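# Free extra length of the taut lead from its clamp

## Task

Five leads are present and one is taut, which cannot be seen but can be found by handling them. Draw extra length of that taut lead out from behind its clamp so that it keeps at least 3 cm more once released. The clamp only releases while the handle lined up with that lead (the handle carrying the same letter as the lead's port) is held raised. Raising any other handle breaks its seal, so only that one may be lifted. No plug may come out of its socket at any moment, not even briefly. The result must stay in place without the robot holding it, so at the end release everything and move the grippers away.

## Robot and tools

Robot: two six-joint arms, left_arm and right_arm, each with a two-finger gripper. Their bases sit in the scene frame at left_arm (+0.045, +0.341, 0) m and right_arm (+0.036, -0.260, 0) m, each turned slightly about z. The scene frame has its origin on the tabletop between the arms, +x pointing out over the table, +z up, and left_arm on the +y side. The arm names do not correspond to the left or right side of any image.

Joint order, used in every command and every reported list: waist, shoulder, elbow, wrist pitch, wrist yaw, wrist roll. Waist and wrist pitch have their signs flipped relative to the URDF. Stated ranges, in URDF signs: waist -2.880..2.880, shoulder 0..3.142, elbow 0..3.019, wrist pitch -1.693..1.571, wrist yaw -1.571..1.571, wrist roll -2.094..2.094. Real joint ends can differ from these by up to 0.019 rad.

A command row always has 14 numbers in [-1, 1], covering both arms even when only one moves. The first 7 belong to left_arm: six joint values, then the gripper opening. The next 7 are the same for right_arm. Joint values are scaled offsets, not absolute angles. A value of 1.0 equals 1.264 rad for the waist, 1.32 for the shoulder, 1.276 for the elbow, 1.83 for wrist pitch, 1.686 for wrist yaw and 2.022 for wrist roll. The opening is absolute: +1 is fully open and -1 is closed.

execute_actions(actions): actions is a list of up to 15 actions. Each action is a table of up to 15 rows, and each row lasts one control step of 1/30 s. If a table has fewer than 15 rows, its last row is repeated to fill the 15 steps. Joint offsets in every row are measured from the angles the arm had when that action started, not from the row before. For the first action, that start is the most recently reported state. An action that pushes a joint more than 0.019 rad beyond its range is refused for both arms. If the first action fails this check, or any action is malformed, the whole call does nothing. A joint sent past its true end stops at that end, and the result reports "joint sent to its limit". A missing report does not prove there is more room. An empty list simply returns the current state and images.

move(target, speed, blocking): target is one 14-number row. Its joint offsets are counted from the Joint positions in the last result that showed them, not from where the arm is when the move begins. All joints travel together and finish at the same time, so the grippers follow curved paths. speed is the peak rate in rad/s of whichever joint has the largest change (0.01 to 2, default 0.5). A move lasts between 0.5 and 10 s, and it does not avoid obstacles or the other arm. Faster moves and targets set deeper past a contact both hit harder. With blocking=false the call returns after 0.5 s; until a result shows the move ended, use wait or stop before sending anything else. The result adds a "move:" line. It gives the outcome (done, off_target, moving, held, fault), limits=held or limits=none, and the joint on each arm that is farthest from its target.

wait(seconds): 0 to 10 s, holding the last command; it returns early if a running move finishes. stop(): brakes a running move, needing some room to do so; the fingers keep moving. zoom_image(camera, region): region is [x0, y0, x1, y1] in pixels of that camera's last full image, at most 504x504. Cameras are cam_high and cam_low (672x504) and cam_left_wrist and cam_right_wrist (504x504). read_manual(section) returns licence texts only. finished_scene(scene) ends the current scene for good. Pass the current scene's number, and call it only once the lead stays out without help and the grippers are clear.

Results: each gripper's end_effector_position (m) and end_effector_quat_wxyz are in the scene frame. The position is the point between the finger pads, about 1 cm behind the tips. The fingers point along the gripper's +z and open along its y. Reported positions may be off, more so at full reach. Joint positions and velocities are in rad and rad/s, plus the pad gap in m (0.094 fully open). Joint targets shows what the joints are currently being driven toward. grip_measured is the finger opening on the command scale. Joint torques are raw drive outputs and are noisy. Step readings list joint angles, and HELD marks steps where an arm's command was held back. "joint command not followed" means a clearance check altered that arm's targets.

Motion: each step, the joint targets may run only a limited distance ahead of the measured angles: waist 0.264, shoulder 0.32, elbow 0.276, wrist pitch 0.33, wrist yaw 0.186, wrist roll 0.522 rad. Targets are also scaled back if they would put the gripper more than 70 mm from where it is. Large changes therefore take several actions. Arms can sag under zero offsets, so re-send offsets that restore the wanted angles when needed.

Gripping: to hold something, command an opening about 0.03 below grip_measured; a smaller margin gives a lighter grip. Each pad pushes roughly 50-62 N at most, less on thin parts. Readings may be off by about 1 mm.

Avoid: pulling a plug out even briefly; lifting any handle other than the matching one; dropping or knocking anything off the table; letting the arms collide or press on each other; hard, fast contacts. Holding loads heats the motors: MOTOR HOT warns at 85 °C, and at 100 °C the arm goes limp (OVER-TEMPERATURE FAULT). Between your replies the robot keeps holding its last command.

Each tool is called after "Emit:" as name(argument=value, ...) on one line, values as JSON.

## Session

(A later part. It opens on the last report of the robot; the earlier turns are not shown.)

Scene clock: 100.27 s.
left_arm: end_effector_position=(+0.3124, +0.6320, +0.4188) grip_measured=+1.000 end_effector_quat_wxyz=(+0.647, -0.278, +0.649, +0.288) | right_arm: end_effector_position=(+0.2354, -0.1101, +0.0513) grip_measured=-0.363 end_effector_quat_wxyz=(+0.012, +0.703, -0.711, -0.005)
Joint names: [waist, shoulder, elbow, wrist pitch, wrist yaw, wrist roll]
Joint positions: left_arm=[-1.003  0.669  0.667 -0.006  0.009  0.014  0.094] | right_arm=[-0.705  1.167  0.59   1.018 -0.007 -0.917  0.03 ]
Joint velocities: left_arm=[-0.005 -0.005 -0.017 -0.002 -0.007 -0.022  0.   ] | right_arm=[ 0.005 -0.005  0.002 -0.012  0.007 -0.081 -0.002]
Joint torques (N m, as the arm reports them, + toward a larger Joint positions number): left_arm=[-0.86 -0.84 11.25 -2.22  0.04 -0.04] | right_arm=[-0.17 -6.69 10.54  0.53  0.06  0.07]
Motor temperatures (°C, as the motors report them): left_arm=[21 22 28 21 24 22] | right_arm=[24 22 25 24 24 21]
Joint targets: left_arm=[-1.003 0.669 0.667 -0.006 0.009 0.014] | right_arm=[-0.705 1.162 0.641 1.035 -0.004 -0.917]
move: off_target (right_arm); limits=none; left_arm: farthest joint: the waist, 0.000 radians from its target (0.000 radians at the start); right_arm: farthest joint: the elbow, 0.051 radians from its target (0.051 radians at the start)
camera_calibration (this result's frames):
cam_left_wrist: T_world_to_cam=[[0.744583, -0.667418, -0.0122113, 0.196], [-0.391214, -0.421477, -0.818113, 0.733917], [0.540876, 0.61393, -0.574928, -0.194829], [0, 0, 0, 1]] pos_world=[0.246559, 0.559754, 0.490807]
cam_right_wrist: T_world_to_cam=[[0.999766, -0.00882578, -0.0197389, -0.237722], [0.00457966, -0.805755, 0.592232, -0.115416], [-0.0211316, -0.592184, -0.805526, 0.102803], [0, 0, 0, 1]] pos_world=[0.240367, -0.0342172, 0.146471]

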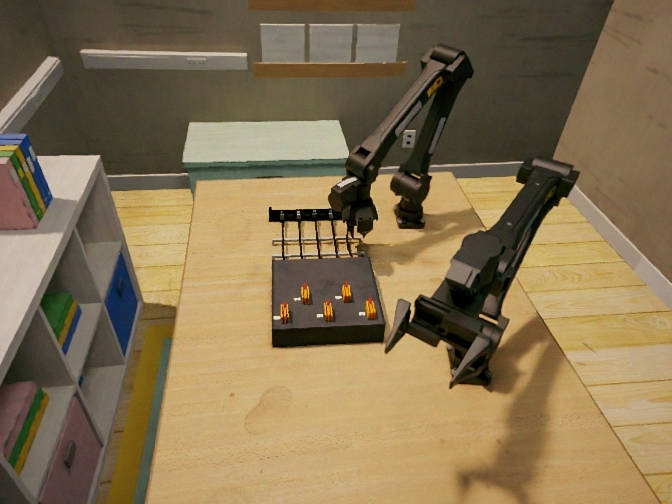

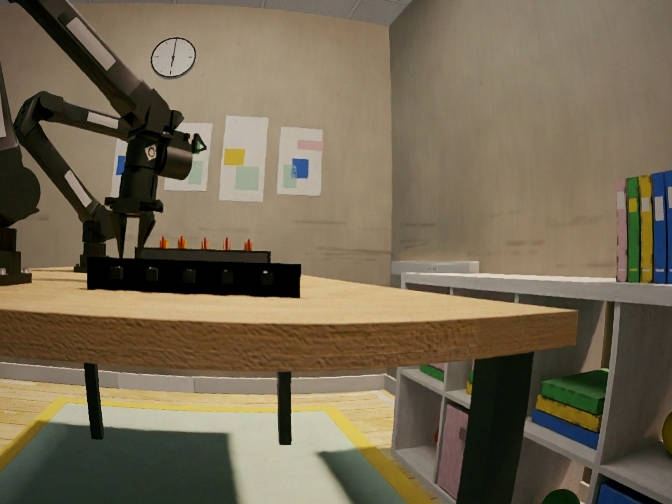

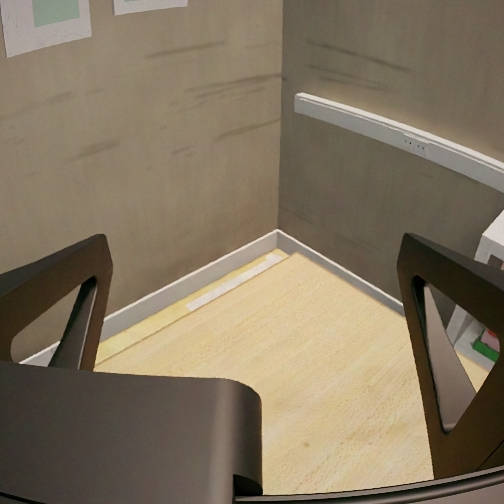

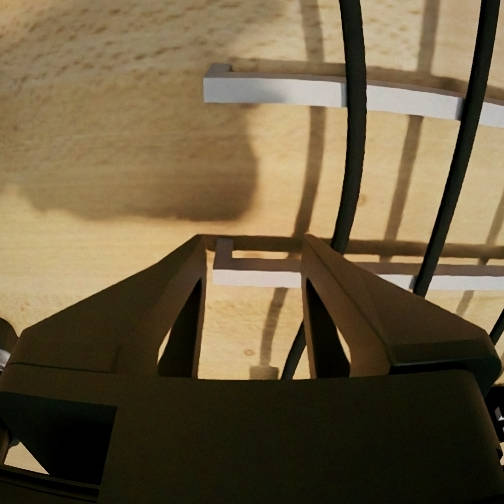

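Emit:
move(target=[0,0,0,0,0,0,1, 0.065,0,0.175,0.03,0.004,-0.035,-0.55], speed=0.3)

Scene clock: 106.10 s.
left_arm: end_effector_position=(+0.3124, +0.6320, +0.4188) grip_measured=+1.000 end_effector_quat_wxyz=(+0.647, -0.278, +0.649, +0.288) | right_arm: end_effector_position=(+0.3005, -0.0915, +0.1108) grip_measured=-0.547 end_effector_quat_wxyz=(-0.054, +0.696, -0.716, +0.010)
Joint names: [waist, shoulder, elbow, wrist pitch, wrist yaw, wrist roll]
Joint positions: left_arm=[-1.003  0.669  0.667 -0.006  0.009  0.014  0.094] | right_arm=[-0.629  1.167  0.763  1.056 -0.003 -0.976  0.021]
Joint velocities: left_arm=[ 0.015  0.005 -0.017 -0.007 -0.007 -0.022  0.   ] | right_arm=[ 0.015 -0.005 -0.002 -0.002 -0.007 -0.007 -0.   ]
Joint torques (N m, as the arm reports them, + toward a larger Joint positions number): left_arm=[-0.87 -0.88 11.25 -2.23  0.04 -0.04] | right_arm=[ 0.3  -7.48 11.3   0.25  0.05 -0.06]
Motor temperatures (°C, as the motors report them): left_arm=[21 22 28 21 24 22] | right_arm=[24 22 26 24 24 21]
Joint targets: left_arm=[-1.003 0.669 0.667 -0.006 0.009 0.014] | right_arm=[-0.622 1.167 0.813 1.073 -0.000 -0.988]
move: off_target (right_arm); limits=none; left_arm: farthest joint: the waist, 0.000 radians from its target (0.000 radians at the start); right_arm: farthest joint: the elbow, 0.050 radians from its target (0.223 radians at the start)
camera_calibration (this result's frames):
cam_left_wrist: T_world_to_cam=[[0.744583, -0.667418, -0.0122113, 0.196], [-0.391214, -0.421477, -0.818113, 0.733917], [0.540876, 0.61393, -0.574928, -0.194829], [0, 0, 0, 1]] pos_world=[0.246559, 0.559754, 0.490807]
cam_right_wrist: T_world_to_cam=[[0.995232, -0.0282918, 0.093344, -0.314462], [-0.0736547, -0.845369, 0.529081, -0.109142], [0.0639415, -0.533433, -0.843422, 0.147121], [0, 0, 0, 1]] pos_world=[0.295516, -0.0226824, 0.211183]

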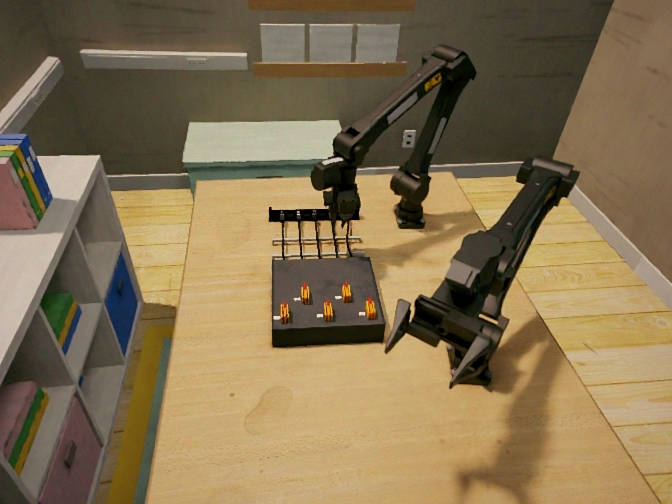

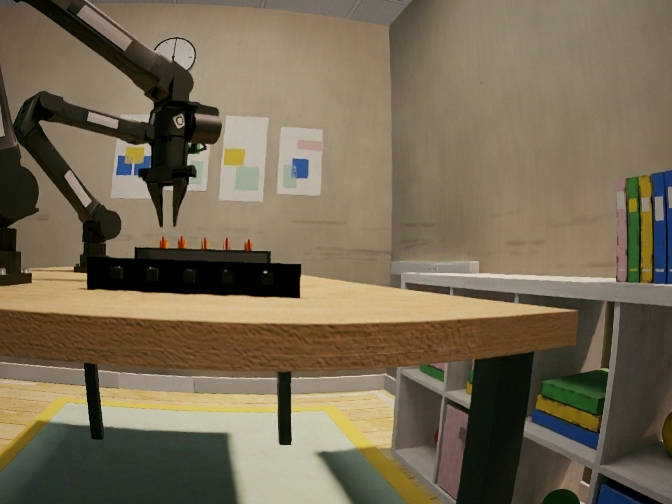

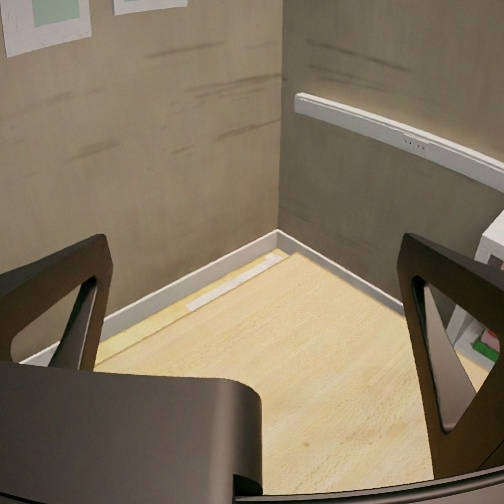

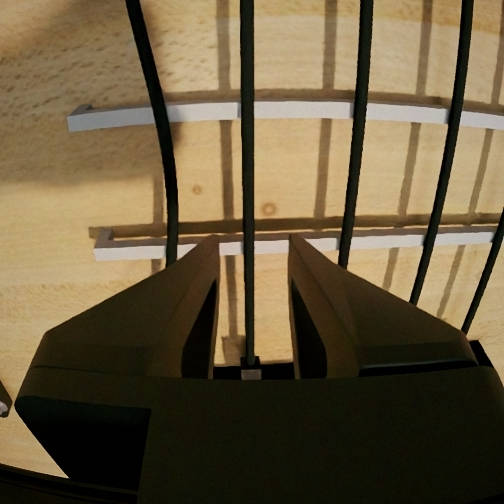

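Emit:
move(target=[0,0,0,0,0,0,1, 0,0.15,-0.029,-0.065,0,0,-0.55], speed=0.25)

Scene clock: 110.50 s.
left_arm: end_effector_position=(+0.3124, +0.6320, +0.4188) grip_measured=+1.000 end_effector_quat_wxyz=(+0.647, -0.278, +0.649, +0.288) | right_arm: end_effector_position=(+0.3035, -0.0896, +0.0461) grip_measured=-0.547 end_effector_quat_wxyz=(+0.004, +0.698, -0.716, -0.002)
Joint names: [waist, shoulder, elbow, wrist pitch, wrist yaw, wrist roll]
Joint positions: left_arm=[-1.003  0.669  0.667 -0.006  0.009  0.014  0.094] | right_arm=[-0.629  1.361  0.737  0.955 -0.003 -0.977  0.021]
Joint velocities: left_arm=[ 0.015 -0.005 -0.012  0.012 -0.037  0.037  0.   ] | right_arm=[ 0.005 -0.005  0.002  0.027 -0.081 -0.022  0.001]
Joint torques (N m, as the arm reports them, + toward a larger Joint positions number): left_arm=[-0.88 -0.87 11.24 -2.22  0.04 -0.04] | right_arm=[-0.29 -9.04  5.98 -1.04 -0.06  0.04]
Motor temperatures (°C, as the motors report them): left_arm=[21 22 28 21 24 22] | right_arm=[24 22 27 24 24 21]
Joint targets: left_arm=[-1.003 0.669 0.667 -0.006 0.009 0.014] | right_arm=[-0.629 1.366 0.726 0.938 -0.003 -0.976]
move: done; limits=none; left_arm: farthest joint: the waist, 0.000 radians from its target (0.000 radians at the start); right_arm: farthest joint: the wrist pitch, 0.018 radians from its target (0.119 radians at the start)
camera_calibration (this result's frames):
cam_left_wrist: T_world_to_cam=[[0.744583, -0.667418, -0.0122113, 0.196], [-0.391214, -0.421477, -0.818113, 0.733917], [0.540876, 0.61393, -0.574928, -0.194829], [0, 0, 0, 1]] pos_world=[0.246559, 0.559754, 0.490807]
cam_right_wrist: T_world_to_cam=[[0.999685, -0.0247009, -0.0045088, -0.307855], [-0.0173665, -0.809876, 0.586344, -0.0896208], [-0.0181348, -0.586081, -0.81005, 0.112023], [0, 0, 0, 1]] pos_world=[0.308233, -0.0145316, 0.141905]

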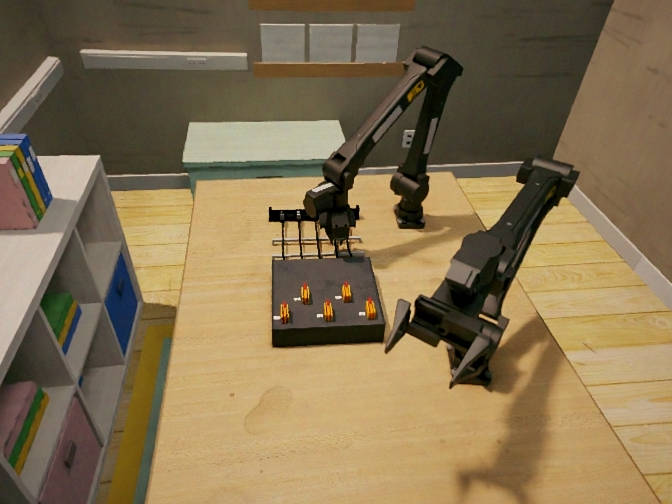

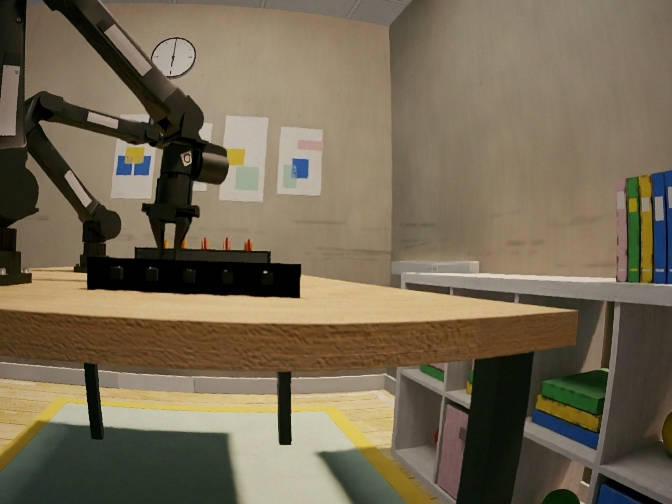

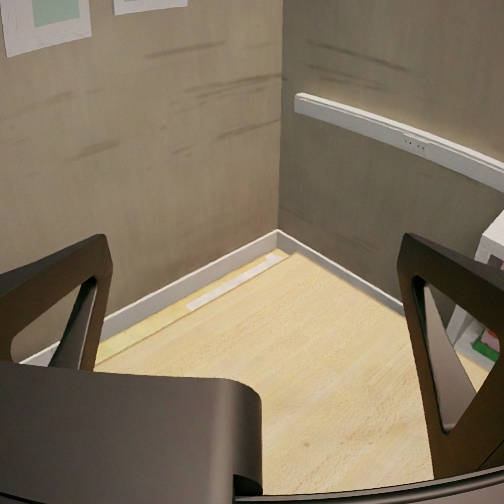

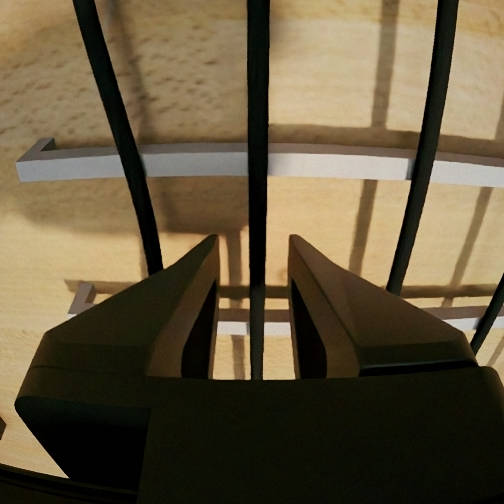

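Emit:
move(target=[0,0,0,0,0,0,1, 0,0.033,-0.029,-0.045,0,0,-0.55], speed=0.1)

Emit:
move(target=[0,0,0,0,0,0,1, 0,0,0,0,0,0,-0.92])

Emit:
move(target=[0,0,0,0,0,0,1, 0.036,-0.015,0,0.035,0,-0.02,-0.92], speed=0.05)

Emit:
move(target=[0,0,0,0,0,0,1, 0,0,0,0,0,0,-0.4])

Scene clock: 119.03 s.
left_arm: end_effector_position=(+0.3124, +0.6320, +0.4188) grip_measured=+1.000 end_effector_quat_wxyz=(+0.647, -0.278, +0.649, +0.288) | right_arm: end_effector_position=(+0.3048, -0.0888, +0.0292) grip_measured=-0.547 end_effector_quat_wxyz=(-0.000, +0.698, -0.716, -0.002)
Joint names: [waist, shoulder, elbow, wrist pitch, wrist yaw, wrist roll]
Joint positions: left_arm=[-1.003  0.669  0.667 -0.006  0.009  0.014  0.094] | right_arm=[-0.629  1.393  0.713  0.89  -0.003 -0.977  0.021]
Joint velocities: left_arm=[ 0.015 -0.005 -0.007 -0.012 -0.037 -0.066  0.   ] | right_arm=[ 0.015 -0.015  0.002 -0.022 -0.081 -0.007 -0.   ]
Joint torques (N m, as the arm reports them, + toward a larger Joint positions number): left_arm=[-0.87 -0.87 11.24 -2.23  0.04 -0.04] | right_arm=[ 0.07 -7.86  5.43 -1.15 -0.05  0.07]
Motor temperatures (°C, as the motors report them): left_arm=[21 22 28 21 24 22] | right_arm=[24 22 26 24 24 21]
Joint targets: left_arm=[-1.003 0.669 0.667 -0.006 0.009 0.014] | right_arm=[-0.629 1.404 0.700 0.873 -0.003 -0.977]
move: done; limits=none; left_arm: farthest joint: the waist, 0.000 radians from its target (0.000 radians at the start); right_arm: farthest joint: the wrist pitch, 0.018 radians from its target (0.083 radians at the start)
camera_calibration (this result's frames):
cam_left_wrist: T_world_to_cam=[[0.744583, -0.667418, -0.0122113, 0.196], [-0.391214, -0.421477, -0.818113, 0.733917], [0.540876, 0.61393, -0.574928, -0.194829], [0, 0, 0, 1]] pos_world=[0.246559, 0.559754, 0.490807]
cam_right_wrist: T_world_to_cam=[[0.999692, -0.0246963, 0.00245312, -0.309342], [-0.0215018, -0.812514, 0.582545, -0.077891], [-0.0123935, -0.582418, -0.812795, 0.0974289], [0, 0, 0, 1]] pos_world=[0.30878, -0.0141827, 0.125324]

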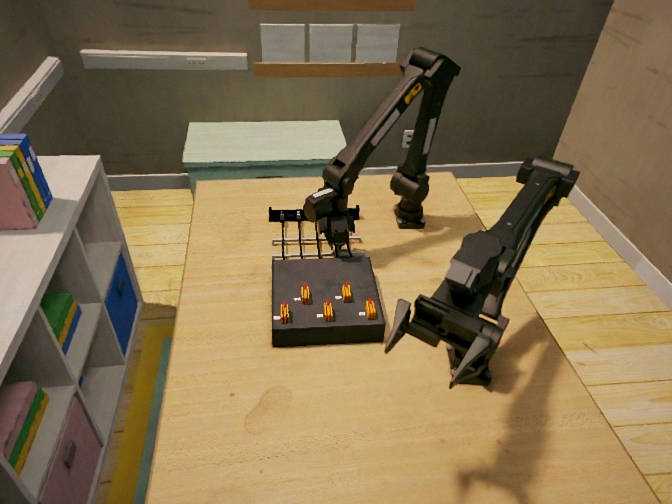

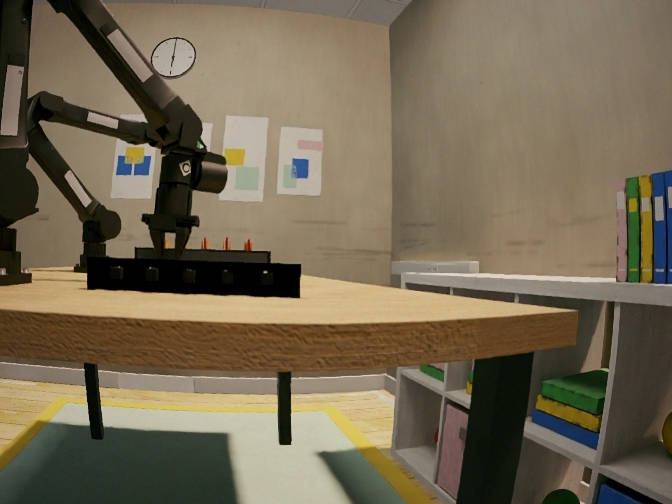

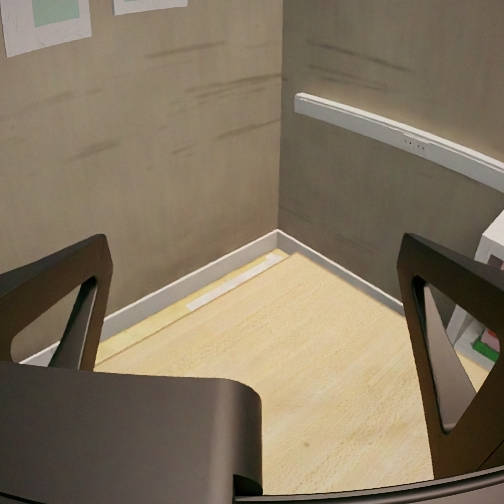

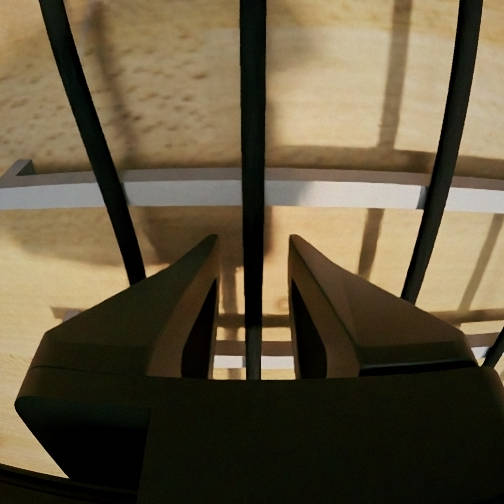

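Scene clock: 119.53 s.
left_arm: end_effector_position=(+0.3124, +0.6320, +0.4188) grip_measured=+1.000 end_effector_quat_wxyz=(+0.647, -0.278, +0.649, +0.288) | right_arm: end_effector_position=(+0.3048, -0.0888, +0.0292) grip_measured=-0.904 end_effector_quat_wxyz=(-0.000, +0.698, -0.716, -0.002)
Joint names: [waist, shoulder, elbow, wrist pitch, wrist yaw, wrist roll]
Joint positions: left_arm=[-1.003  0.669  0.667 -0.006  0.009  0.014  0.094] | right_arm=[-0.629  1.393  0.713  0.89  -0.003 -0.977  0.005]
Joint velocities: left_arm=[ 0.005 -0.005 -0.002  0.007 -0.051 -0.051  0.   ] | right_arm=[-0.005 -0.015 -0.002 -0.002 -0.081 -0.037 -0.002]
Joint torques (N m, as the arm reports them, + toward a larger Joint positions number): left_arm=[-0.85 -0.9  11.25 -2.22  0.04 -0.04] | right_arm=[-0.27 -9.42  6.51 -0.29 -0.06  0.07]
Motor temperatures (°C, as the motors report them): left_arm=[21 22 28 21 24 22] | right_arm=[24 22 26 24 24 21]
Joint targets: left_arm=[-1.003 0.669 0.667 -0.006 0.009 0.014] | right_arm=[-0.629 1.393 0.713 0.890 -0.003 -0.977]
move: done; limits=none; left_arm: farthest joint: the waist, 0.000 radians from its target (0.000 radians at the start); right_arm: farthest joint: the waist, 0.000 radians from its target (0.000 radians at the start)
camera_calibration (this result's frames):
cam_left_wrist: T_world_to_cam=[[0.744583, -0.667418, -0.0122113, 0.196], [-0.391214, -0.421477, -0.818113, 0.733917], [0.540876, 0.61393, -0.574928, -0.194829], [0, 0, 0, 1]] pos_world=[0.246559, 0.559754, 0.490807]
cam_right_wrist: T_world_to_cam=[[0.999692, -0.0246963, 0.00245312, -0.309342], [-0.0215018, -0.812514, 0.582545, -0.077891], [-0.0123935, -0.582418, -0.812795, 0.0974289], [0, 0, 0, 1]] pos_world=[0.30878, -0.0141827, 0.125324]

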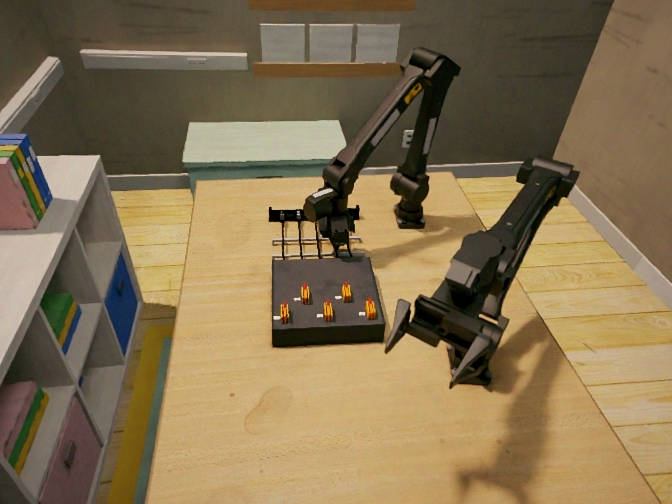

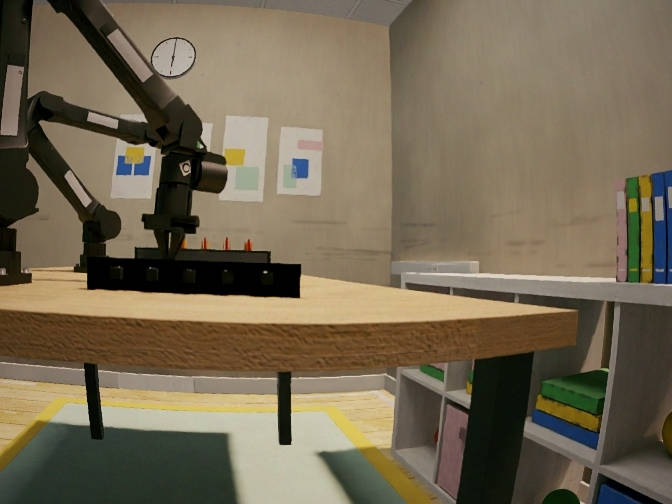

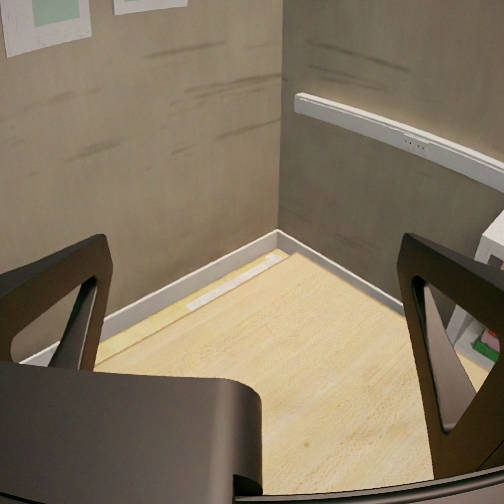

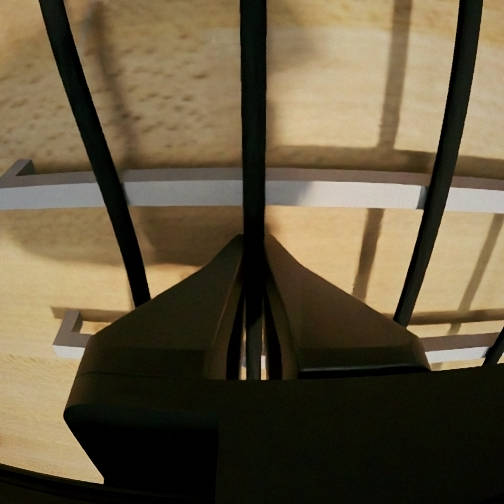

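Scene clock: 121.13 s.
left_arm: end_effector_position=(+0.3124, +0.6320, +0.4188) grip_measured=+1.000 end_effector_quat_wxyz=(+0.647, -0.278, +0.649, +0.288) | right_arm: end_effector_position=(+0.3013, -0.0905, +0.0336) grip_measured=-0.904 end_effector_quat_wxyz=(+0.000, +0.703, -0.711, -0.014)
Joint names: [waist, shoulder, elbow, wrist pitch, wrist yaw, wrist roll]
Joint positions: left_arm=[-1.003  0.669  0.667 -0.006  0.009  0.014  0.094] | right_arm=[-0.618  1.378  0.713  0.912 -0.027 -1.004  0.005]
Joint velocities: left_arm=[ 0.005 -0.015 -0.012  0.007 -0.037 -0.022  0.   ] | right_arm=[-0.005 -0.005 -0.012  0.007 -0.051  0.022 -0.002]
Joint torques (N m, as the arm reports them, + toward a larger Joint positions number): left_arm=[-0.88 -0.9  11.25 -2.22  0.03 -0.04] | right_arm=[ 2.18 -9.86  6.53  1.67  0.87 -0.09]
Motor temperatures (°C, as the motors report them): left_arm=[21 22 28 21 24 22] | right_arm=[24 22 26 24 24 21]
Joint targets: left_arm=[-1.003 0.669 0.667 -0.006 0.009 0.014] | right_arm=[-0.584 1.374 0.713 0.955 -0.003 -1.017]
move: off_target (right_arm); limits=none; left_arm: farthest joint: the waist, 0.000 radians from its target (0.000 radians at the start); right_arm: farthest joint: the wrist pitch, 0.042 radians from its target (0.064 radians at the start)
camera_calibration (this result's frames):
cam_left_wrist: T_world_to_cam=[[0.744583, -0.667418, -0.0122113, 0.196], [-0.391214, -0.421477, -0.818113, 0.733917], [0.540876, 0.61393, -0.574928, -0.194829], [0, 0, 0, 1]] pos_world=[0.246559, 0.559754, 0.490807]
cam_right_wrist: T_world_to_cam=[[0.999841, -0.0086397, -0.0156084, -0.303971], [0.00177563, -0.822371, 0.568948, -0.0893408], [-0.0177515, -0.568886, -0.822225, 0.103227], [0, 0, 0, 1]] pos_world=[0.305913, -0.017373, 0.130962]

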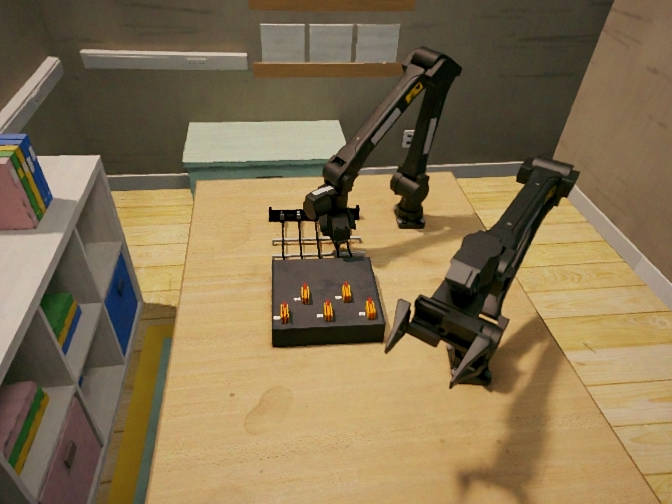

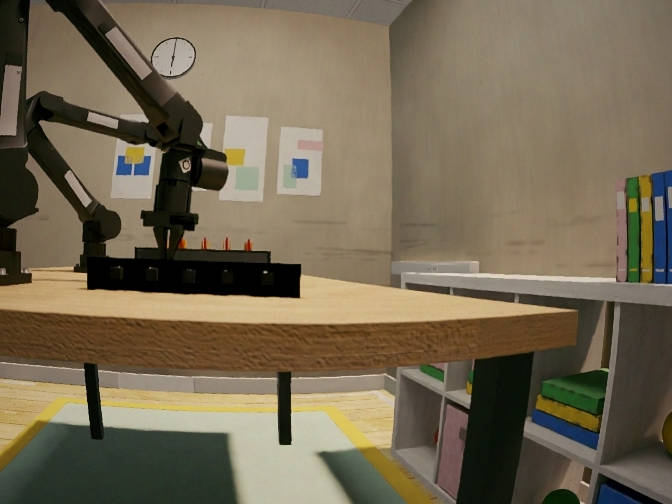

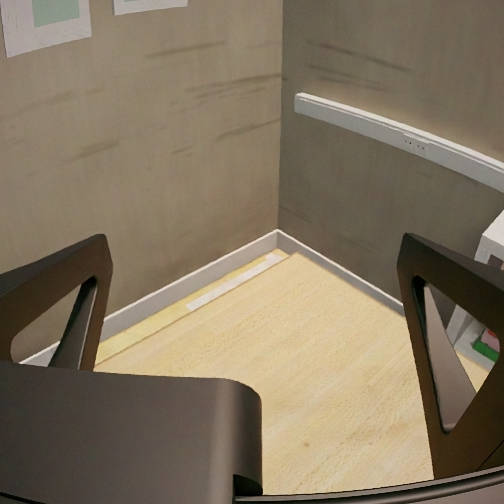

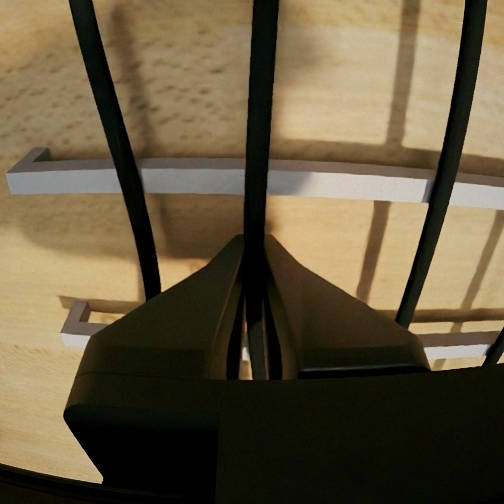

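Scene clock: 121.63 s.
left_arm: end_effector_position=(+0.3124, +0.6320, +0.4188) grip_measured=+1.000 end_effector_quat_wxyz=(+0.647, -0.278, +0.649, +0.288) | right_arm: end_effector_position=(+0.3012, -0.0899, +0.0338) grip_measured=-0.403 end_effector_quat_wxyz=(-0.001, +0.703, -0.711, -0.015)
Joint names: [waist, shoulder, elbow, wrist pitch, wrist yaw, wrist roll]
Joint positions: left_arm=[-1.003  0.669  0.667 -0.006  0.009  0.014  0.094] | right_arm=[-0.618  1.378  0.713  0.911 -0.029 -1.004  0.028]
Joint velocities: left_arm=[ 0.005  0.005 -0.007  0.012 -0.022  0.066  0.   ] | right_arm=[ 0.005  0.005 -0.007  0.012 -0.022 -0.081  0.001]
Joint torques (N m, as the arm reports them, + toward a larger Joint positions number): left_arm=[-0.85 -0.86 11.25 -2.22  0.04 -0.05] | right_arm=[-0.36 -9.46  6.51 -0.08  0.    0.04]
Motor temperatures (°C, as the motors report them): left_arm=[21 22 28 21 24 22] | right_arm=[24 22 26 24 24 21]
Joint targets: left_arm=[-1.003 0.669 0.667 -0.006 0.009 0.014] | right_arm=[-0.618 1.378 0.713 0.911 -0.027 -1.004]
move: done; limits=none; left_arm: farthest joint: the waist, 0.000 radians from its target (0.000 radians at the start); right_arm: farthest joint: the wrist yaw, 0.002 radians from its target (0.000 radians at the start)
camera_calibration (this result's frames):
cam_left_wrist: T_world_to_cam=[[0.744583, -0.667418, -0.0122113, 0.196], [-0.391214, -0.421477, -0.818113, 0.733917], [0.540876, 0.61393, -0.574928, -0.194829], [0, 0, 0, 1]] pos_world=[0.246559, 0.559754, 0.490807]
cam_right_wrist: T_world_to_cam=[[0.999835, -0.00823446, -0.0161894, -0.303745], [0.0023973, -0.823703, 0.567016, -0.0892373], [-0.0180043, -0.566961, -0.823548, 0.103906], [0, 0, 0, 1]] pos_world=[0.305779, -0.0170957, 0.131253]

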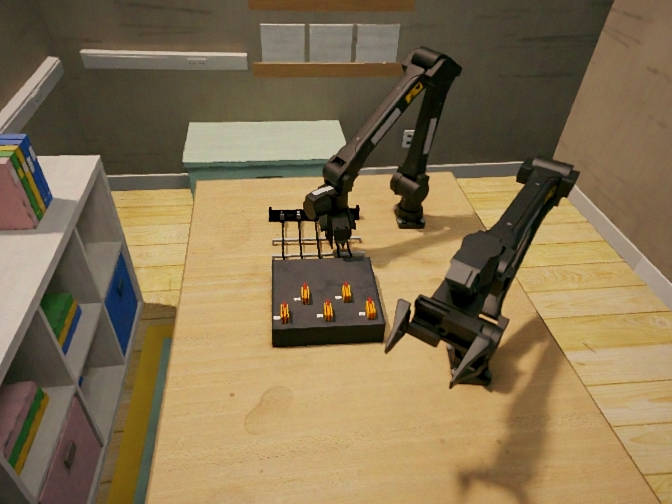

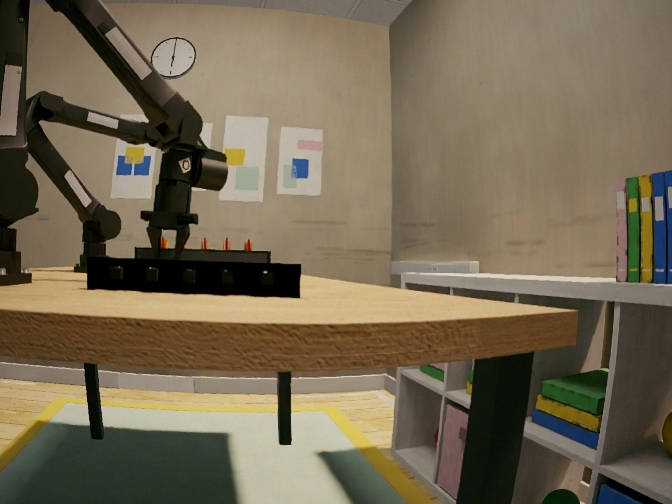

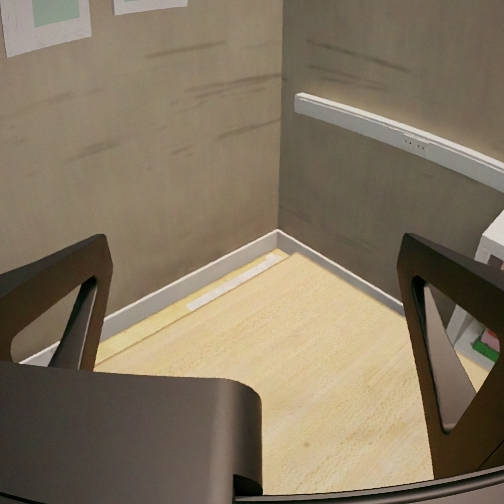

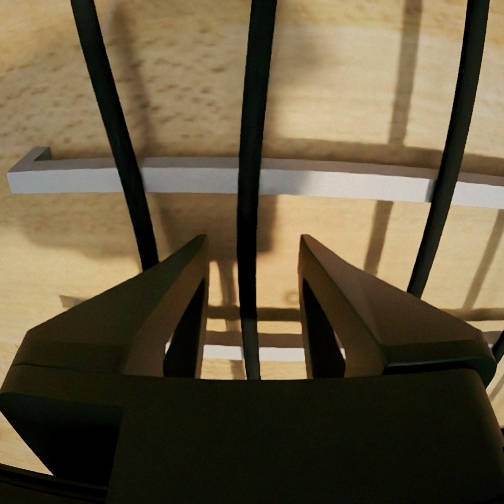

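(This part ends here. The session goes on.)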